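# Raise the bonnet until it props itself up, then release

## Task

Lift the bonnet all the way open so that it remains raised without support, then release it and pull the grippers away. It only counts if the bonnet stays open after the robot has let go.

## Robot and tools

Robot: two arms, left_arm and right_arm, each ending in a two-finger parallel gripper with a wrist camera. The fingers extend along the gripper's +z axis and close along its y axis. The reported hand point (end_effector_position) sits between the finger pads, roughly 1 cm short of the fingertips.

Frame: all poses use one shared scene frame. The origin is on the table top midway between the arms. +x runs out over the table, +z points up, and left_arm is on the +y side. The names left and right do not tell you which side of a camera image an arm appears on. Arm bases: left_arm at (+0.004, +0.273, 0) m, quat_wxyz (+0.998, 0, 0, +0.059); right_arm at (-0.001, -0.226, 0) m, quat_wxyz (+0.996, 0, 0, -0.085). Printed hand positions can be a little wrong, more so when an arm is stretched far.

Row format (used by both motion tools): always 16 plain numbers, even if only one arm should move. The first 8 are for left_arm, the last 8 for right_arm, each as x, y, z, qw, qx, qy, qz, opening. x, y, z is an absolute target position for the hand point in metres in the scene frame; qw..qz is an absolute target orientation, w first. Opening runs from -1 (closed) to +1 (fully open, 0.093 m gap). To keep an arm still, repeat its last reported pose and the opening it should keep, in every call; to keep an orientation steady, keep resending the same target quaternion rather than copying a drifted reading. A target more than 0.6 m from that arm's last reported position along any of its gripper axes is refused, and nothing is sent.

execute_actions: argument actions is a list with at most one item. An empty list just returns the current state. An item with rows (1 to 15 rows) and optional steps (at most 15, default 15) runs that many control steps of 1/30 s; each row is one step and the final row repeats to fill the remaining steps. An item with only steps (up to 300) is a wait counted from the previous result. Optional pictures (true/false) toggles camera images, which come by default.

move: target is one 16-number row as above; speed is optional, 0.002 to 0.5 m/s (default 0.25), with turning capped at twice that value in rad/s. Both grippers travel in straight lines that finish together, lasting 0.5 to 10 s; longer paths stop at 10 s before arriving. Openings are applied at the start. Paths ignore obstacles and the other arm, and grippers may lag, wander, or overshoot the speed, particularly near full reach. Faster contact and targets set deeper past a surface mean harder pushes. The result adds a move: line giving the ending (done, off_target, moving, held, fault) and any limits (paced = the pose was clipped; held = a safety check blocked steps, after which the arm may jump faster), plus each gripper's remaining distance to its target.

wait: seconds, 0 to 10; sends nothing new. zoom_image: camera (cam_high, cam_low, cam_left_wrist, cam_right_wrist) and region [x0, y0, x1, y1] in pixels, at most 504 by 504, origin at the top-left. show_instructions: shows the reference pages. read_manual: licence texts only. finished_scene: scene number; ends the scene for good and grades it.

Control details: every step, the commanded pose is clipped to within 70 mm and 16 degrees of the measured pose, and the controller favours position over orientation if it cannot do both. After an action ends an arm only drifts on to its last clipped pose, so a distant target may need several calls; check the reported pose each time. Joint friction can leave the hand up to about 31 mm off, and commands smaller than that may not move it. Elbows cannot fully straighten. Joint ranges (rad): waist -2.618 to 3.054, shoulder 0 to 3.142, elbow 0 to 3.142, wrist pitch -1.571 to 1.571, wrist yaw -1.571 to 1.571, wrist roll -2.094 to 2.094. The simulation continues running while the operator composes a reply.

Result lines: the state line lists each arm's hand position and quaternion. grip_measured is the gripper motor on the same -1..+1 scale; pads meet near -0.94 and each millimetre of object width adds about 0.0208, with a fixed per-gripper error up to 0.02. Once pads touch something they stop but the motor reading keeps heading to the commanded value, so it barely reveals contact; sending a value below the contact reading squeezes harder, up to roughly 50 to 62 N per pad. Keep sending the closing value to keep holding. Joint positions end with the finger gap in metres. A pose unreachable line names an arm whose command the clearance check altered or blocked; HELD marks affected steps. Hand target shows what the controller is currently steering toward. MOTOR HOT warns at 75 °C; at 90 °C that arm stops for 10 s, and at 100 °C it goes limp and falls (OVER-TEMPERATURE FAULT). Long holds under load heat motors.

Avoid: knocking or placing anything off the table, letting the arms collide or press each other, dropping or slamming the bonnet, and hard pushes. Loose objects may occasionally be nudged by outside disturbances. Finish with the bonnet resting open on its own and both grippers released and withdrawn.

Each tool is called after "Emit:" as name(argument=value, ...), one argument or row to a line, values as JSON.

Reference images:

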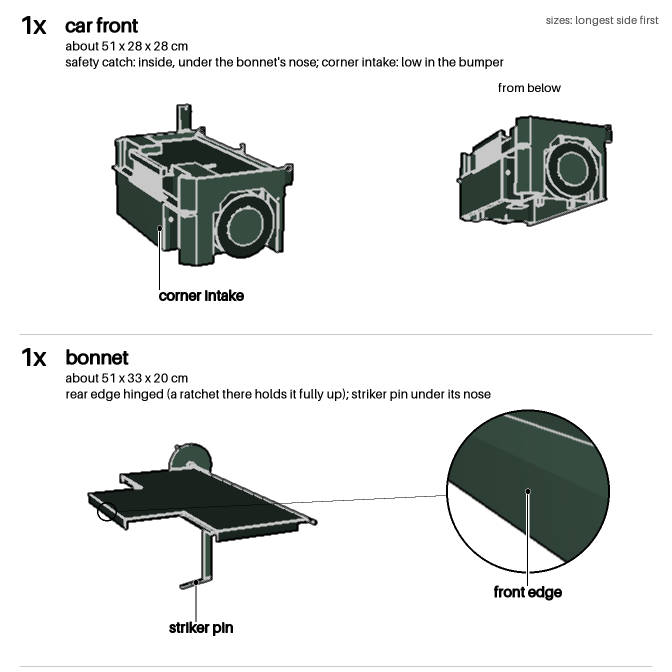

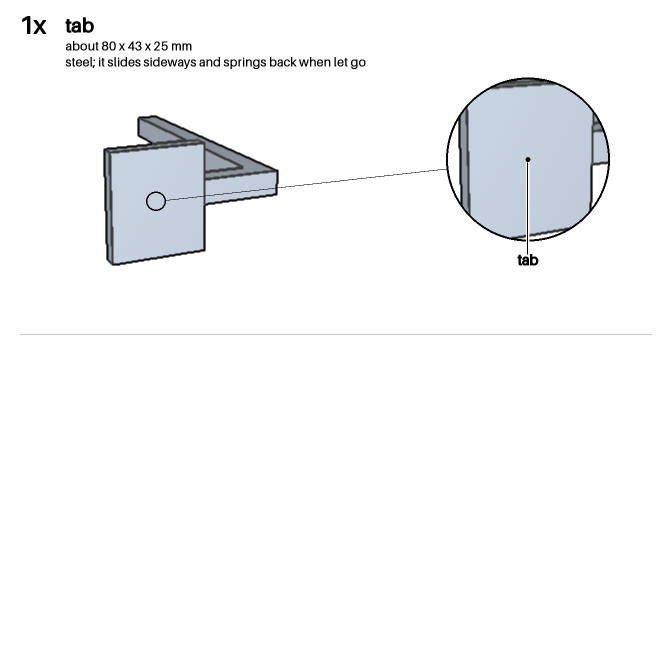

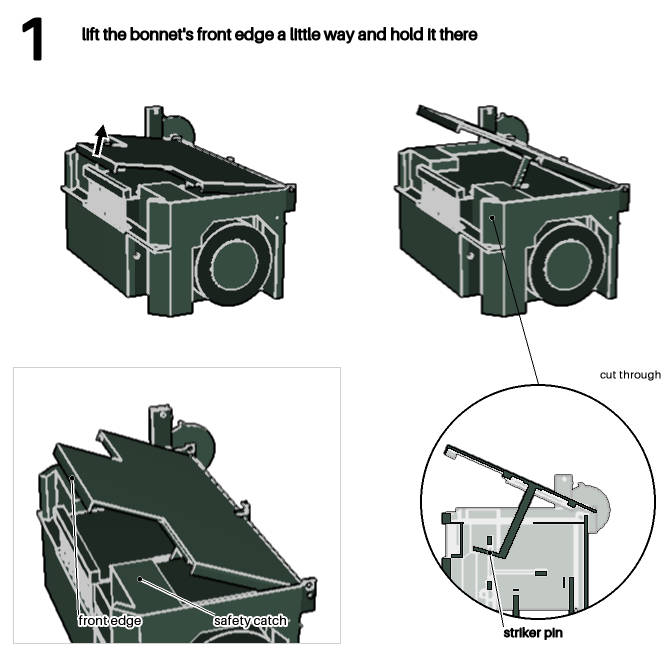

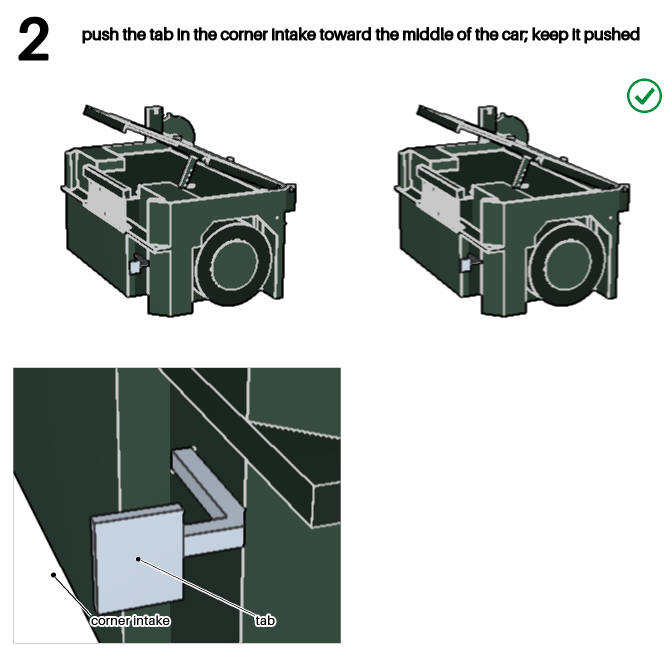

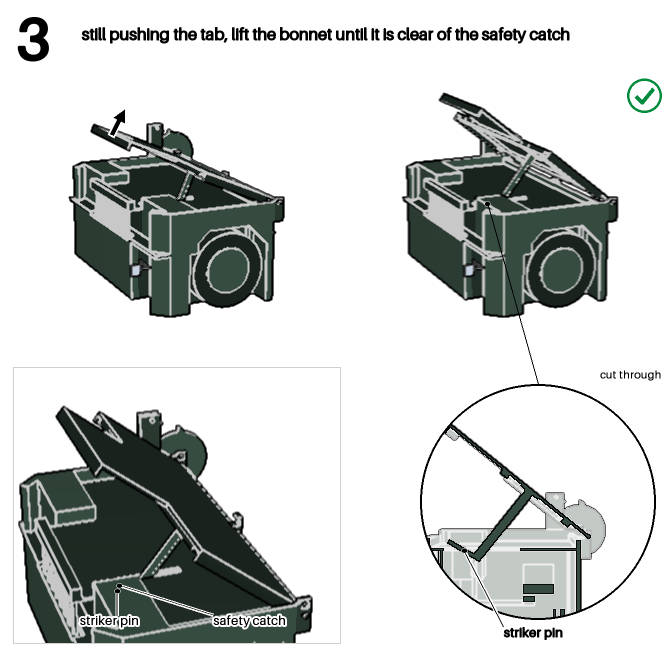

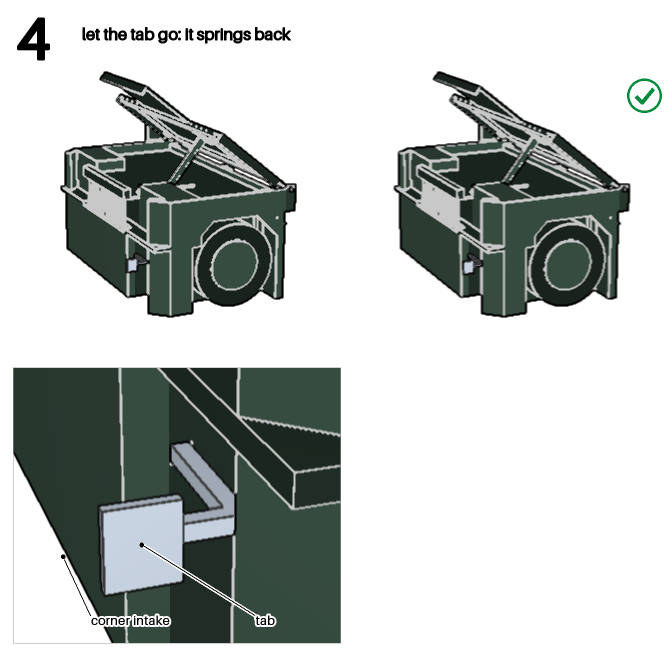

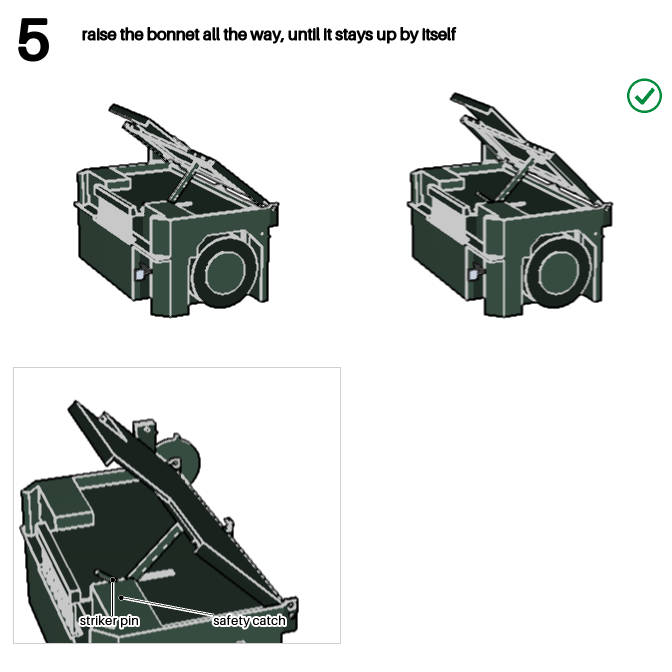

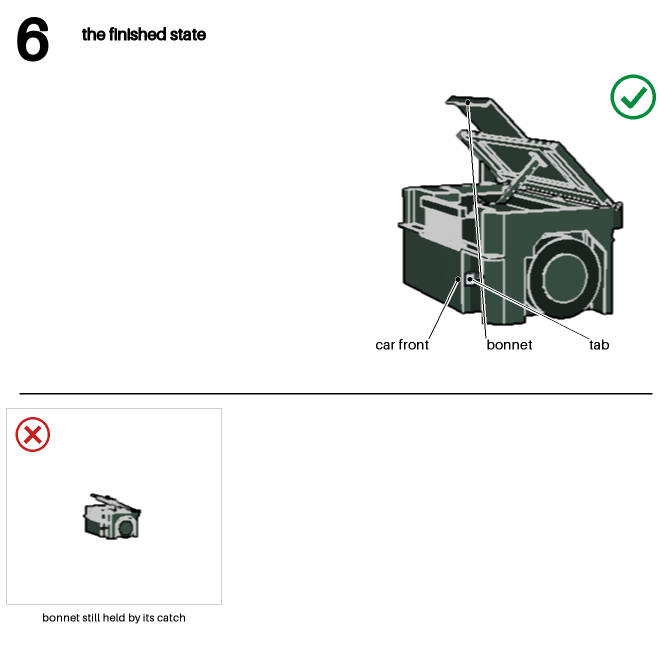

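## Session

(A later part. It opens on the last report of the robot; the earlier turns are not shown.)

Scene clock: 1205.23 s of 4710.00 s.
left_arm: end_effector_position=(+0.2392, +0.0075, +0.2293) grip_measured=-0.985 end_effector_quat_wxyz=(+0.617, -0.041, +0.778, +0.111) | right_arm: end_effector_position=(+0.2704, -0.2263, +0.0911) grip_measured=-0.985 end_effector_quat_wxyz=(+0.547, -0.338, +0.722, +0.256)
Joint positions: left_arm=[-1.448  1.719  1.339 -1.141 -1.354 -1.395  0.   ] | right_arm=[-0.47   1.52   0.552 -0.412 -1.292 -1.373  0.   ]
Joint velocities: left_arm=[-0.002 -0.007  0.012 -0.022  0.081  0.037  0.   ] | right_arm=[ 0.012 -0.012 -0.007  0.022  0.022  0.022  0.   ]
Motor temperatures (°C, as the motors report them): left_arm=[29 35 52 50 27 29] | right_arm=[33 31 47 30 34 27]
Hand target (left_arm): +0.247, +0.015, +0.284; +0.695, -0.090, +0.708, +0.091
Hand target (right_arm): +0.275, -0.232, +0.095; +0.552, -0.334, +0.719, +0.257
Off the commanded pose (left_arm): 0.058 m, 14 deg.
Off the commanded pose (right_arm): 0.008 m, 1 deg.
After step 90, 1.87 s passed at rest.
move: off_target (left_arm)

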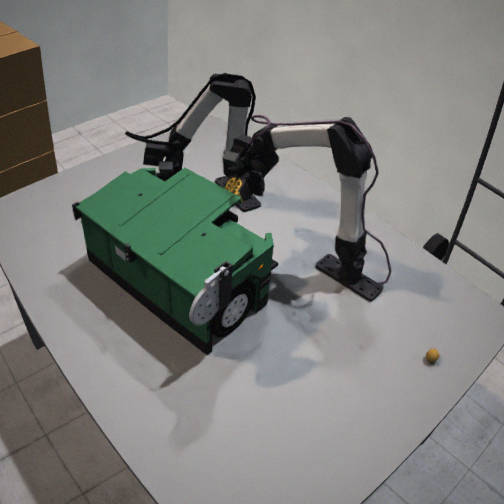

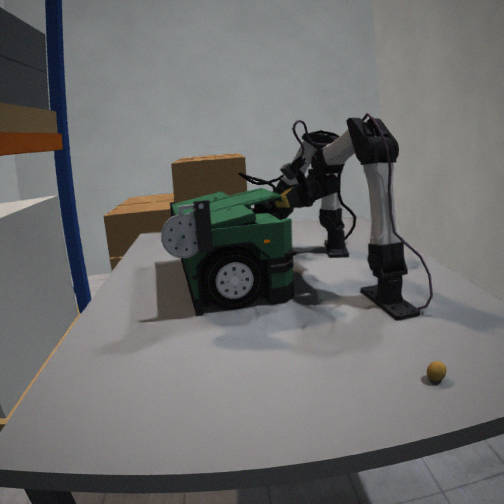

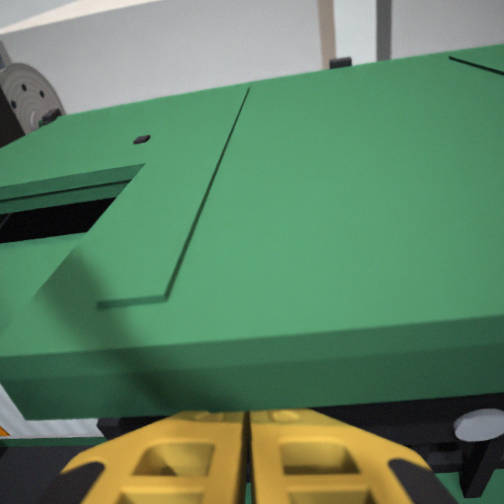

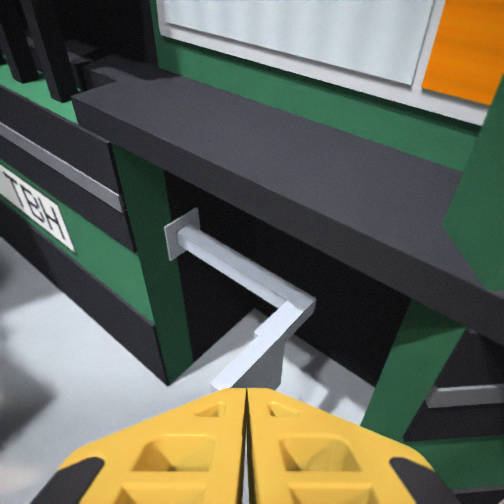

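Emit:
move(
  target=[0.215,0.0,0.232,0.704,-0.068,0.704,0.068,-1,0.275,-0.232,0.095,0.552,-0.335,0.719,0.258,-1],
  speed=0.05,
)

Emit:
move(
  target=[0.215,0.0,0.232,0.45,0.45,0.546,0.546,-1,0.275,-0.232,0.095,0.552,-0.335,0.719,0.258,-1],
  speed=0.25,
)

Emit:
move(
  target=[0.27,0.008,0.232,0.45,0.45,0.546,0.546,-1,0.275,-0.232,0.095,0.552,-0.335,0.719,0.258,-1],
  speed=0.03,
)

Scene clock: 1231.17 s of 4710.00 s.
left_arm: end_effector_position=(+0.2176, +0.0013, +0.2330) grip_measured=-0.985 end_effector_quat_wxyz=(+0.694, -0.067, +0.715, +0.051) | right_arm: end_effector_position=(+0.2704, -0.2263, +0.0911) grip_measured=-0.985 end_effector_quat_wxyz=(+0.547, -0.338, +0.722, +0.256)
Joint positions: left_arm=[-1.533  1.807  1.32  -1.397 -1.539 -1.904  0.   ] | right_arm=[-0.47   1.52   0.552 -0.412 -1.292 -1.373  0.   ]
Joint velocities: left_arm=[ 0.012  0.046  0.007 -0.212 -0.081 -0.242  0.   ] | right_arm=[ 0.002  0.002  0.002  0.022 -0.022  0.007  0.   ]
Motor temperatures (°C, as the motors report them): left_arm=[29 39 51 48 32 29] | right_arm=[33 31 47 29 33 27]
Hand target (left_arm): +0.215, -0.000, +0.231; +0.700, -0.054, +0.710, +0.053
Hand target (right_arm): +0.275, -0.232, +0.095; +0.552, -0.334, +0.719, +0.257
Off the commanded pose (left_arm): 0.003 m, 3 deg.
Off the commanded pose (right_arm): 0.008 m, 1 deg.
After step 90, 20.17 s passed at rest.
move: off_target (left_arm)

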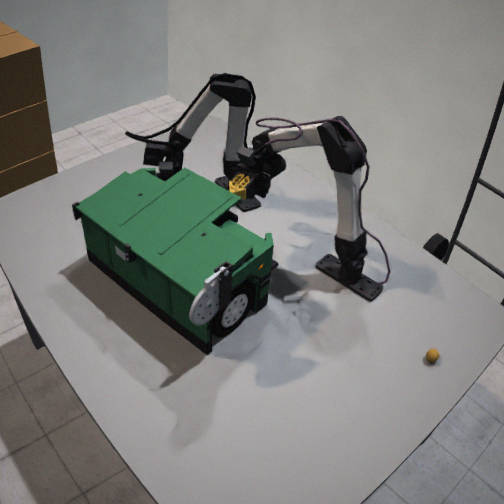

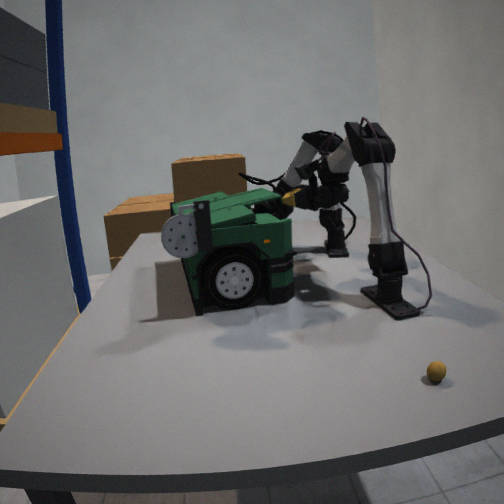

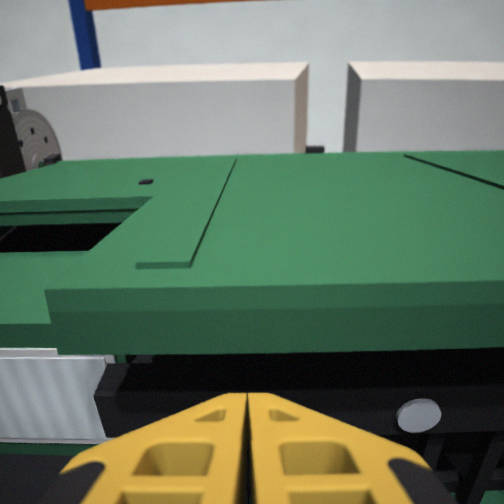

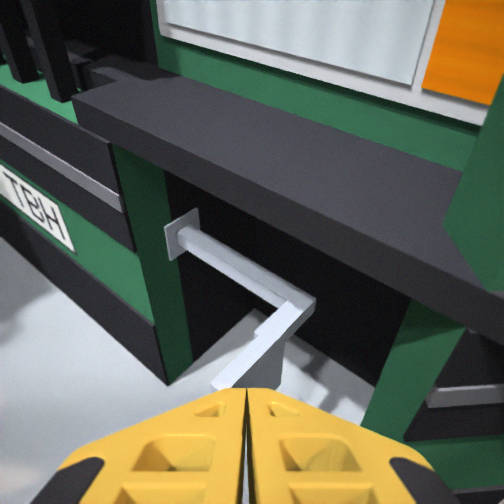

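Scene clock: 1234.90 s of 4710.00 s.
left_arm: end_effector_position=(+0.2169, +0.0056, +0.2300) grip_measured=-0.986 end_effector_quat_wxyz=(+0.453, +0.457, +0.553, +0.529) | right_arm: end_effector_position=(+0.2704, -0.2263, +0.0911) grip_measured=-0.985 end_effector_quat_wxyz=(+0.547, -0.338, +0.722, +0.256)
Joint positions: left_arm=[-1.533  1.846  1.336 -1.549 -1.537 -0.506  0.   ] | right_arm=[-0.47   1.52   0.552 -0.412 -1.292 -1.373  0.   ]
Joint velocities: left_arm=[-0.022 -0.002 -0.002  0.037 -0.037 -0.022  0.   ] | right_arm=[-0.002 -0.022 -0.017  0.007 -0.022 -0.051  0.   ]
Motor temperatures (°C, as the motors report them): left_arm=[29 39 51 48 31 29] | right_arm=[33 31 47 29 33 27]
Hand target (left_arm): +0.215, -0.000, +0.231; +0.455, +0.463, +0.543, +0.533
Hand target (right_arm): +0.275, -0.232, +0.095; +0.552, -0.334, +0.719, +0.257
Off the commanded pose (left_arm): 0.006 m, 2 deg.
Off the commanded pose (right_arm): 0.008 m, 1 deg.
joint sent to its limit (left arm) — the command would take joint 4 (wrist pitch) past its lower limit, so that joint was sent only as far as its limit.
move: done

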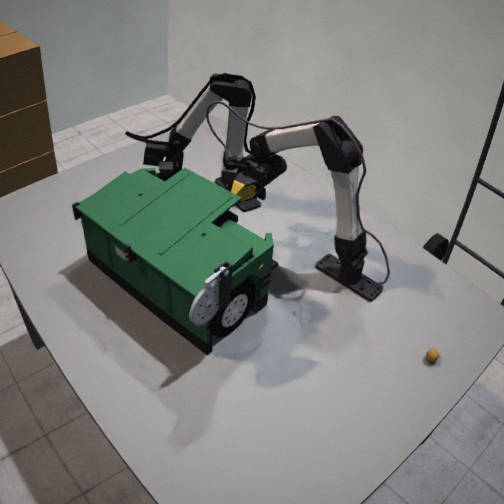

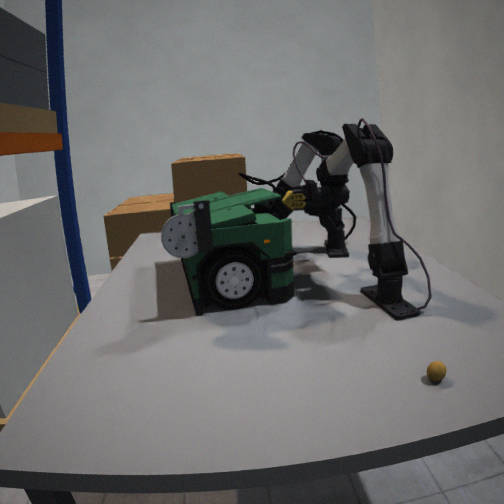

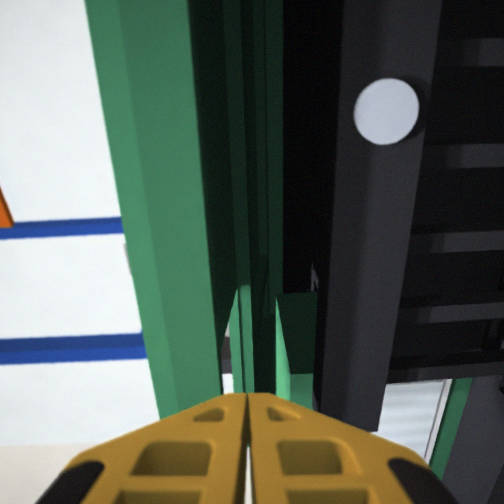

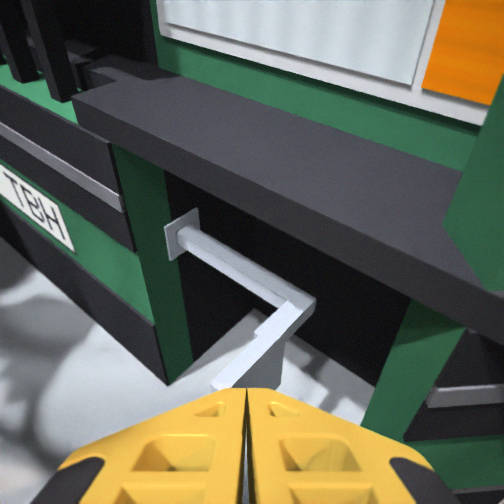

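Scene clock: 1237.33 s of 4710.00 s.
left_arm: end_effector_position=(+0.2509, +0.0047, +0.2143) grip_measured=-0.986 end_effector_quat_wxyz=(+0.391, +0.464, +0.558, +0.566) | right_arm: end_effector_position=(+0.2704, -0.2263, +0.0911) grip_measured=-0.985 end_effector_quat_wxyz=(+0.547, -0.338, +0.722, +0.256)
Joint positions: left_arm=[-1.426  1.858  1.336 -1.213 -1.516 -0.077  0.   ] | right_arm=[-0.47   1.52   0.552 -0.412 -1.292 -1.373  0.   ]
Joint velocities: left_arm=[ 0.007 -0.022 -0.012  0.066  0.051  0.066  0.   ] | right_arm=[-0.017 -0.012 -0.007 -0.022 -0.051 -0.022  0.   ]
Motor temperatures (°C, as the motors report them): left_arm=[29 39 51 48 31 29] | right_arm=[33 31 47 29 33 27]
Hand target (left_arm): +0.267, +0.011, +0.233; +0.417, +0.414, +0.568, +0.577
Hand target (right_arm): +0.275, -0.232, +0.095; +0.552, -0.334, +0.719, +0.257
Off the commanded pose (left_arm): 0.026 m, 7 deg.
Off the commanded pose (right_arm): 0.008 m, 1 deg.
joint sent to its limit (left arm) — the command would take joint 5 (wrist yaw) past its lower limit, so that joint was sent only as far as its limit.
move: off_target (left_arm)

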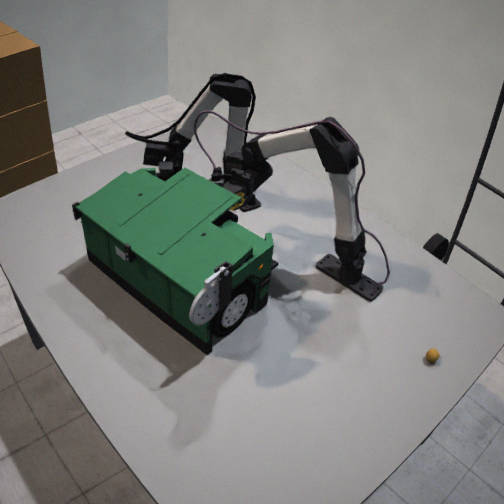

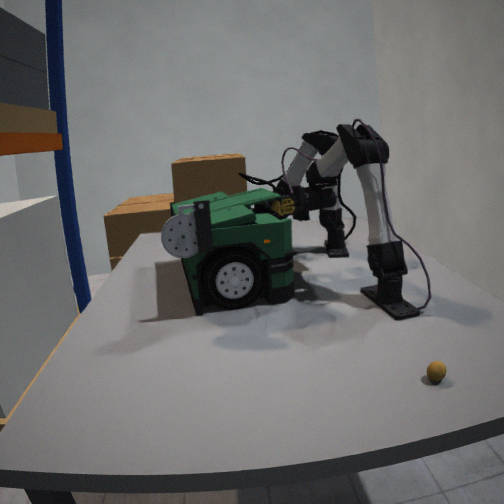

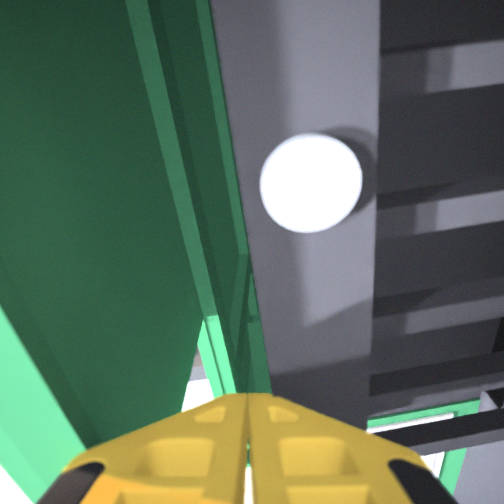

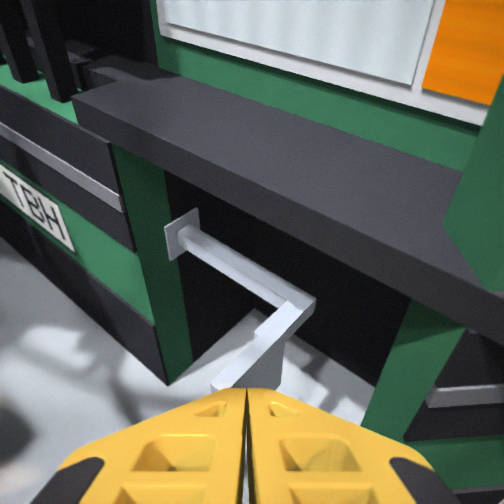

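Emit:
move(
  target=[0.225,0.012,0.24,0.542,0.542,0.455,0.455,-1,0.275,-0.232,0.095,0.552,-0.335,0.719,0.258,-1],
  speed=0.05,
)

Emit:
move(
  target=[0.25,0.008,0.238,0.542,0.542,0.455,0.455,-1,0.275,-0.232,0.095,0.552,-0.335,0.719,0.258,-1],
  speed=0.02,
)

Scene clock: 1249.67 s of 4710.00 s.
left_arm: end_effector_position=(+0.2279, +0.0144, +0.2384) grip_measured=-0.986 end_effector_quat_wxyz=(+0.524, +0.545, +0.465, +0.461) | right_arm: end_effector_position=(+0.2704, -0.2263, +0.0911) grip_measured=-0.985 end_effector_quat_wxyz=(+0.547, -0.338, +0.722, +0.256)
Joint positions: left_arm=[-1.452  1.283  0.554  0.657 -1.19   1.519  0.   ] | right_arm=[-0.47   1.52   0.552 -0.412 -1.292 -1.373  0.   ]
Joint velocities: left_arm=[-0.017  0.007  0.012  0.007 -0.007 -0.037  0.   ] | right_arm=[ 0.002 -0.002  0.012 -0.022 -0.007  0.022  0.   ]
Motor temperatures (°C, as the motors report them): left_arm=[29 39 50 48 30 29] | right_arm=[33 31 47 29 33 27]
Hand target (left_arm): +0.225, +0.016, +0.242; +0.535, +0.541, +0.464, +0.453
Hand target (right_arm): +0.275, -0.232, +0.095; +0.552, -0.334, +0.719, +0.257
Off the commanded pose (left_arm): 0.004 m, 3 deg.
Off the commanded pose (right_arm): 0.008 m, 1 deg.
After step 90, 4.47 s passed at rest.
move: off_target (left_arm)

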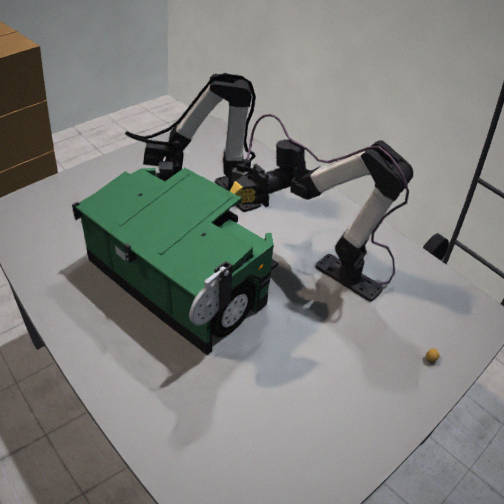

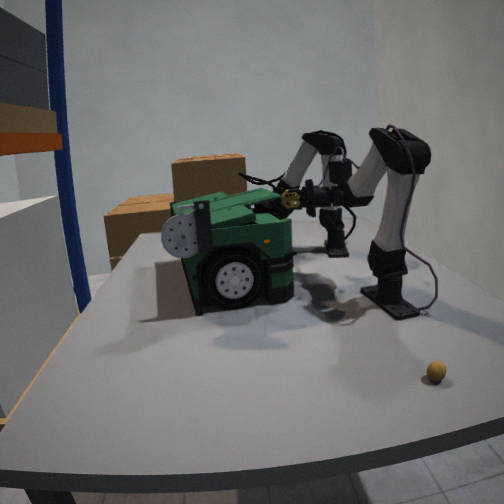

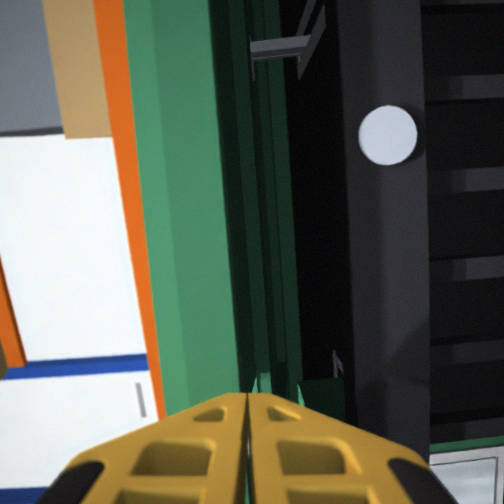

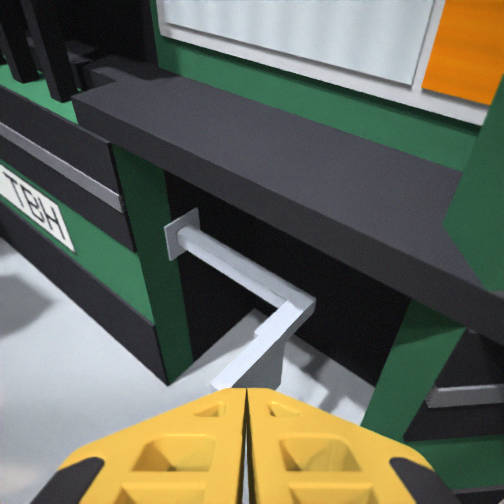

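Scene clock: 1251.03 s of 4710.00 s.
left_arm: end_effector_position=(+0.2306, +0.0143, +0.2387) grip_measured=-0.986 end_effector_quat_wxyz=(+0.529, +0.545, +0.459, +0.461) | right_arm: end_effector_position=(+0.2704, -0.2263, +0.0911) grip_measured=-0.985 end_effector_quat_wxyz=(+0.547, -0.338, +0.722, +0.256)
Joint positions: left_arm=[-1.438  1.289  0.539  0.713 -1.165  1.553  0.   ] | right_arm=[-0.47   1.52   0.552 -0.412 -1.292 -1.373  0.   ]
Joint velocities: left_arm=[-0.002  0.007 -0.022  0.051 -0.095  0.11   0.   ] | right_arm=[-0.002  0.017  0.002 -0.066  0.007 -0.007  0.   ]
Motor temperatures (°C, as the motors report them): left_arm=[29 39 50 48 30 29] | right_arm=[33 31 47 29 33 27]
Hand target (left_arm): +0.248, +0.010, +0.239; +0.539, +0.543, +0.456, +0.455
Hand target (right_arm): +0.275, -0.232, +0.095; +0.552, -0.334, +0.719, +0.257
Off the commanded pose (left_arm): 0.020 m, 2 deg.
Off the commanded pose (right_arm): 0.008 m, 1 deg.
move: off_target (left_arm)

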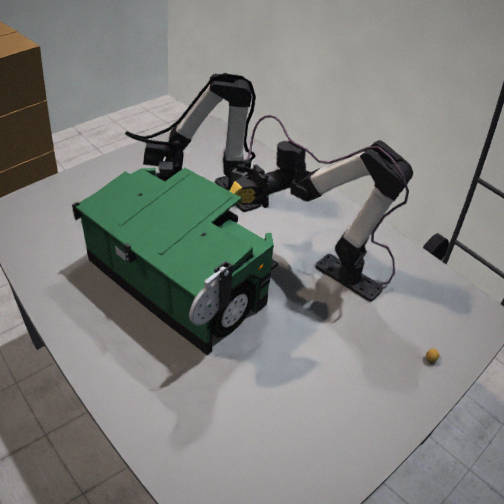

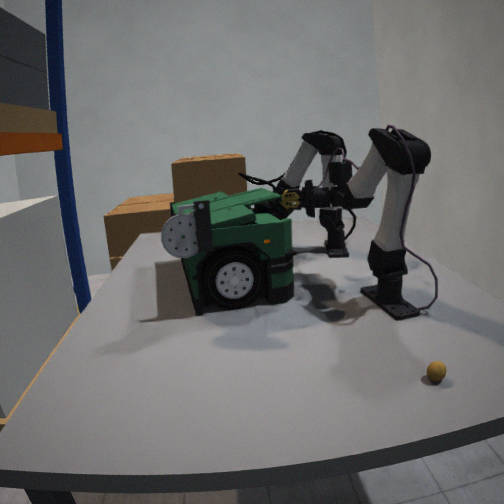

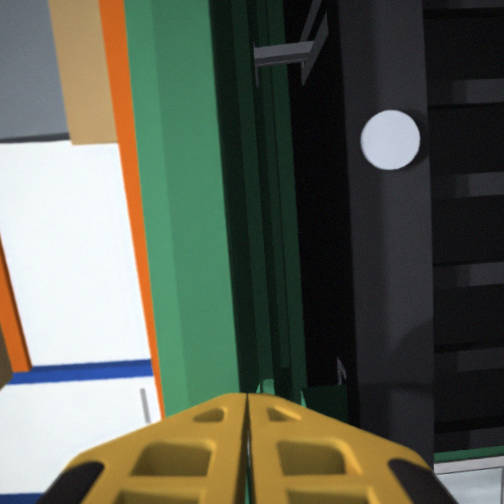

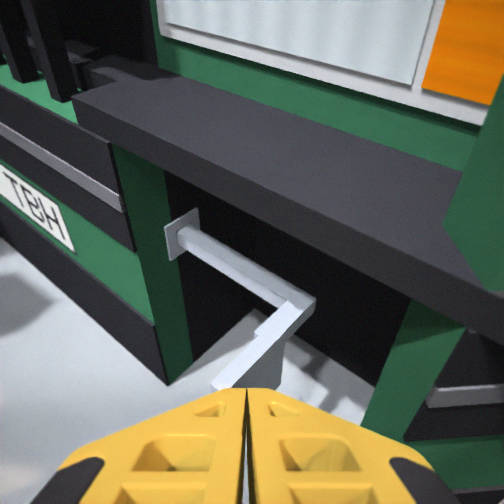

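Emit:
move(
  target=[0.222,0.012,0.228,0.704,0.062,0.704,-0.062,-1,0.275,-0.232,0.095,0.552,-0.335,0.719,0.258,-1],
)

Emit:
move(
  target=[0.248,0.006,0.228,0.72,0.062,0.69,-0.062,-1,0.275,-0.232,0.095,0.552,-0.335,0.719,0.258,-1],
  speed=0.03,
)

Emit:
move(
  target=[0.255,0.008,0.285,0.75,0.062,0.655,-0.062,-1,0.275,-0.232,0.095,0.552,-0.335,0.719,0.258,-1],
  speed=0.03,
)

Scene clock: 1260.67 s of 4710.00 s.
left_arm: end_effector_position=(+0.2249, +0.0130, +0.2347) grip_measured=-0.985 end_effector_quat_wxyz=(+0.705, +0.059, +0.704, -0.060) | right_arm: end_effector_position=(+0.2704, -0.2263, +0.0911) grip_measured=-0.985 end_effector_quat_wxyz=(+0.547, -0.338, +0.722, +0.256)
Joint positions: left_arm=[-1.458  1.306  0.503  0.81  -1.171  0.005  0.   ] | right_arm=[-0.47   1.52   0.552 -0.412 -1.292 -1.373  0.   ]
Joint velocities: left_arm=[-0.007 -0.017  0.002  0.007  0.037 -0.183  0.   ] | right_arm=[-0.012 -0.002  0.012 -0.051 -0.022  0.007  0.   ]
Motor temperatures (°C, as the motors report them): left_arm=[30 38 49 50 29 29] | right_arm=[33 31 47 29 33 27]
Hand target (left_arm): +0.222, +0.012, +0.228; +0.704, +0.062, +0.705, -0.062
Hand target (right_arm): +0.275, -0.232, +0.095; +0.552, -0.334, +0.719, +0.257
Off the commanded pose (left_arm): 0.007 m, 0 deg.
Off the commanded pose (right_arm): 0.008 m, 1 deg.
After step 90, 2.87 s passed at rest.
move: done

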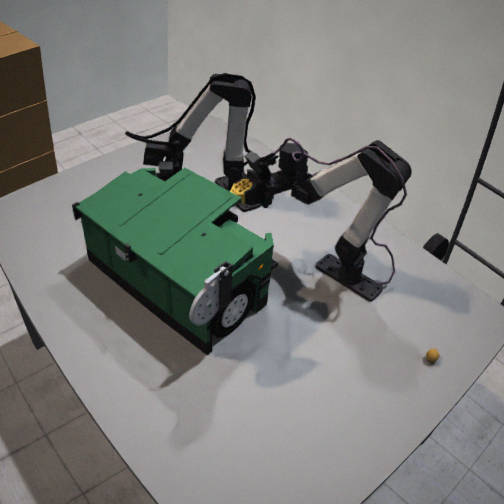

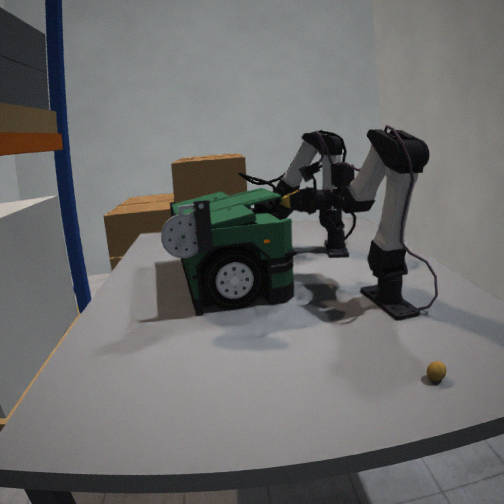

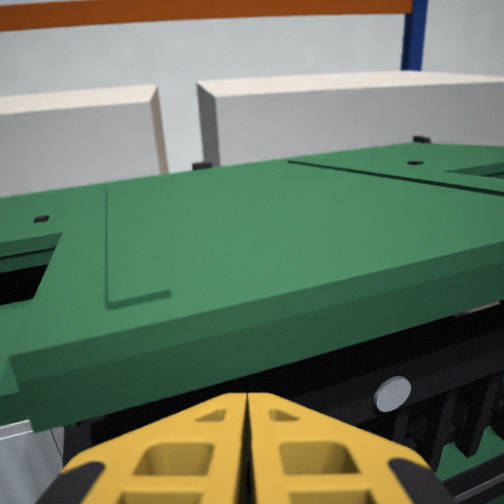

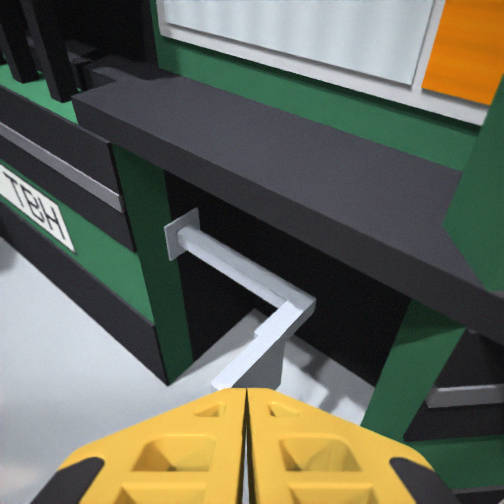

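Scene clock: 1261.77 s of 4710.00 s.
left_arm: end_effector_position=(+0.2441, +0.0050, +0.2249) grip_measured=-0.985 end_effector_quat_wxyz=(+0.713, +0.068, +0.696, -0.054) | right_arm: end_effector_position=(+0.2704, -0.2263, +0.0911) grip_measured=-0.985 end_effector_quat_wxyz=(+0.547, -0.338, +0.722, +0.256)
Joint positions: left_arm=[-1.39   1.415  0.503  0.962 -1.097  0.066  0.   ] | right_arm=[-0.47   1.52   0.552 -0.412 -1.292 -1.373  0.   ]
Joint velocities: left_arm=[-0.002  0.007 -0.012 -0.051  0.051  0.081  0.   ] | right_arm=[-0.012  0.022 -0.002  0.007 -0.022  0.037  0.   ]
Motor temperatures (°C, as the motors report them): left_arm=[30 37 49 50 29 29] | right_arm=[33 31 47 29 33 27]
Hand target (left_arm): +0.248, +0.006, +0.228; +0.719, +0.062, +0.690, -0.062
Hand target (right_arm): +0.275, -0.232, +0.095; +0.552, -0.334, +0.719, +0.257
Off the commanded pose (left_arm): 0.005 m, 1 deg.
Off the commanded pose (right_arm): 0.008 m, 1 deg.
move: done

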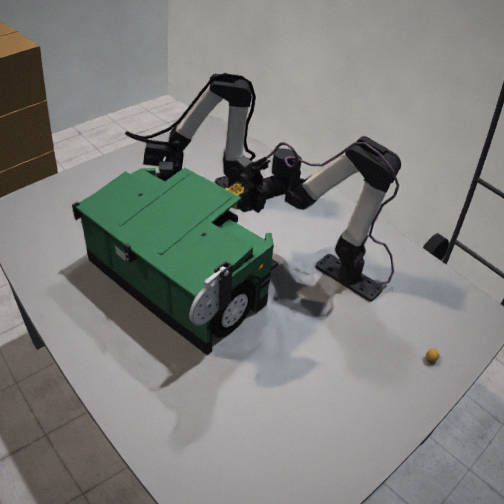

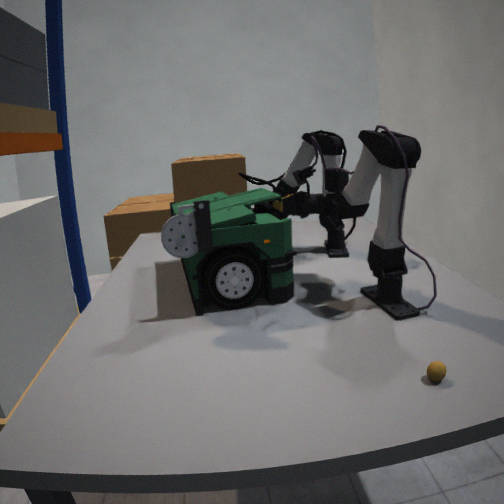

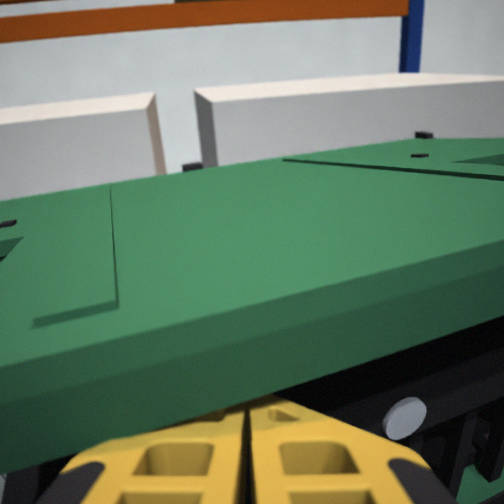

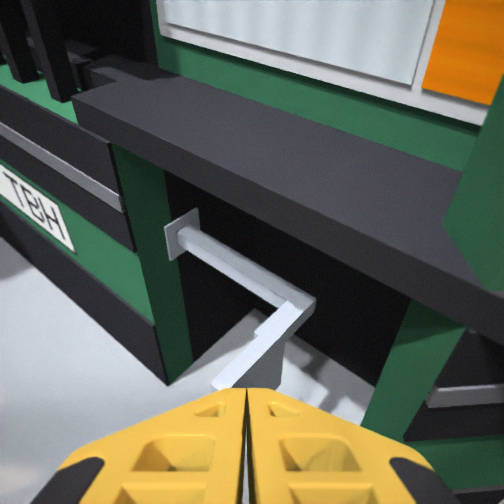

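Scene clock: 1264.03 s of 4710.00 s.
left_arm: end_effector_position=(+0.2453, +0.0076, +0.2277) grip_measured=-0.986 end_effector_quat_wxyz=(+0.710, +0.134, +0.691, -0.001) | right_arm: end_effector_position=(+0.2704, -0.2263, +0.0911) grip_measured=-0.985 end_effector_quat_wxyz=(+0.547, -0.338, +0.722, +0.256)
Joint positions: left_arm=[-1.376  1.367  0.503  0.883 -1.064  0.207  0.   ] | right_arm=[-0.47   1.52   0.552 -0.412 -1.292 -1.373  0.   ]
Joint velocities: left_arm=[ 0.002 -0.017  0.012  0.007 -0.007 -0.066  0.   ] | right_arm=[-0.017 -0.007 -0.002  0.022 -0.095 -0.081  0.   ]
Motor temperatures (°C, as the motors report them): left_arm=[29 37 49 50 29 29] | right_arm=[33 31 47 29 33 27]
Hand target (left_arm): +0.252, +0.014, +0.284; +0.749, +0.063, +0.657, -0.061
Hand target (right_arm): +0.275, -0.232, +0.095; +0.552, -0.334, +0.719, +0.257
Off the commanded pose (left_arm): 0.058 m, 12 deg.
Off the commanded pose (right_arm): 0.008 m, 1 deg.
move: off_target (left_arm)

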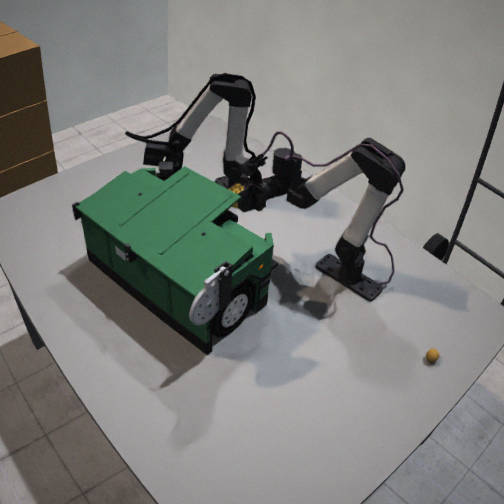

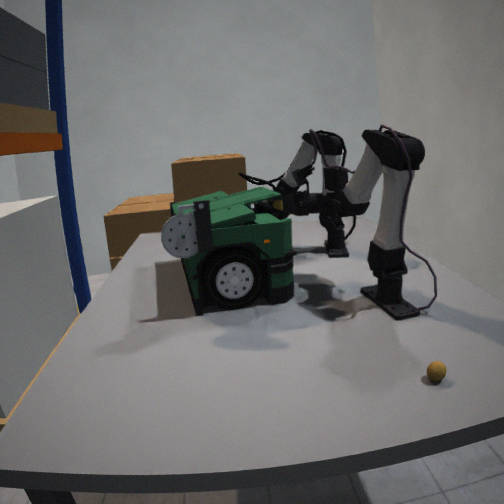

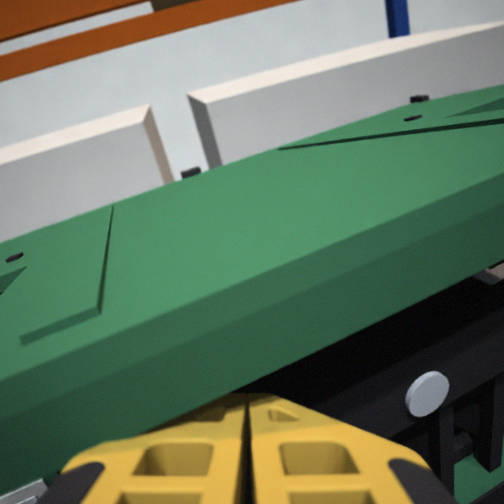

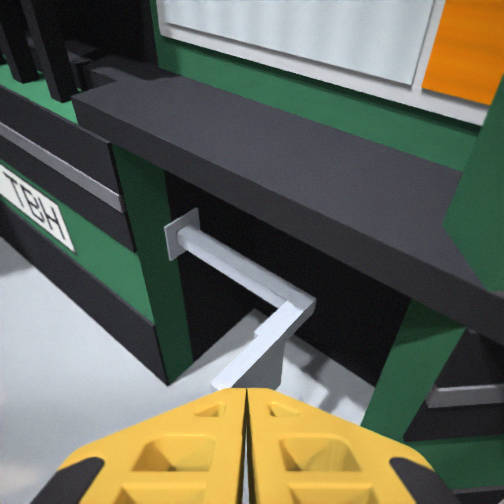

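Emit:
move(
  target=[0.26,0.008,0.34,0.78,0.0,0.62,-0.1,-1,0.275,-0.232,0.095,0.552,-0.335,0.719,0.258,-1],
  speed=0.03,
)

Scene clock: 1276.87 s of 4710.00 s.
left_arm: end_effector_position=(+0.2553, +0.0080, +0.2769) grip_measured=-0.985 end_effector_quat_wxyz=(+0.740, +0.075, +0.668, -0.033) | right_arm: end_effector_position=(+0.2704, -0.2263, +0.0911) grip_measured=-0.985 end_effector_quat_wxyz=(+0.547, -0.338, +0.722, +0.256)
Joint positions: left_arm=[-1.347  1.352  0.591  0.961 -1.064  0.243  0.   ] | right_arm=[-0.47   1.52   0.552 -0.412 -1.292 -1.373  0.   ]
Joint velocities: left_arm=[ 0.007  0.022 -0.007  0.022  0.022 -0.022  0.   ] | right_arm=[-0.002  0.002 -0.012  0.007 -0.11   0.022  0.   ]
Motor temperatures (°C, as the motors report them): left_arm=[29 38 52 56 28 29] | right_arm=[33 31 47 29 33 27]
Hand target (left_arm): +0.256, +0.016, +0.337; +0.776, +0.001, +0.623, -0.100
Hand target (right_arm): +0.275, -0.232, +0.095; +0.552, -0.334, +0.719, +0.257
Off the commanded pose (left_arm): 0.063 m, 14 deg.
Off the commanded pose (right_arm): 0.008 m, 1 deg.
After step 90, 3.10 s passed at rest.
move: off_target (left_arm); limits=paced

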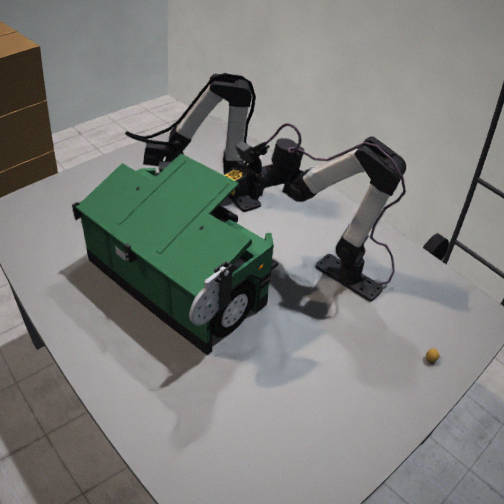

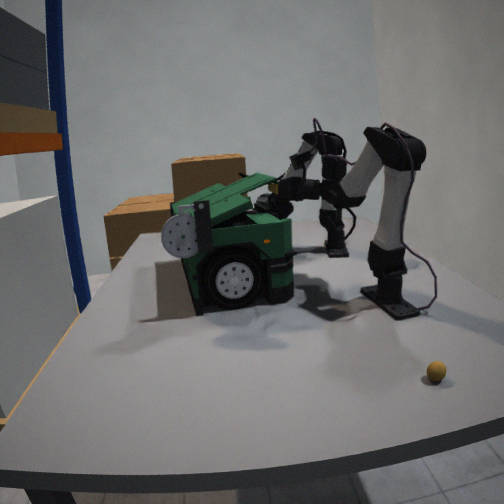

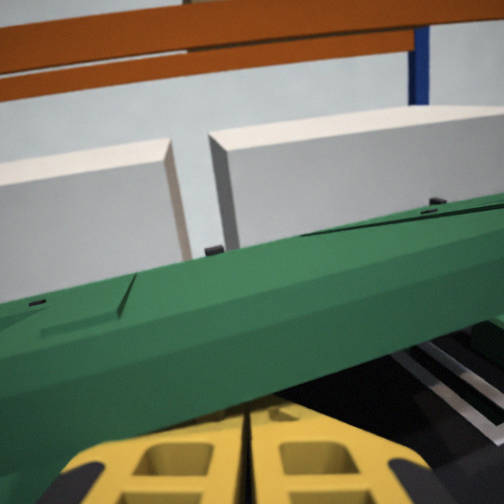

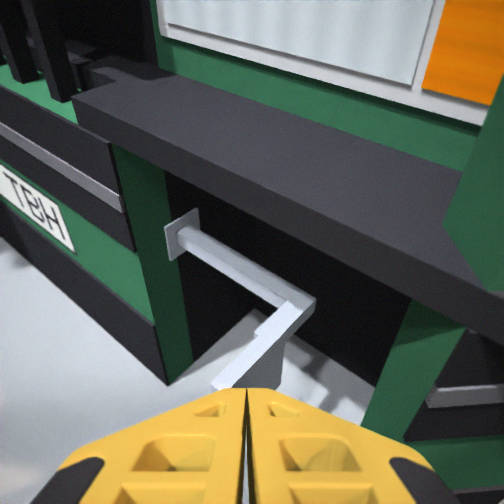

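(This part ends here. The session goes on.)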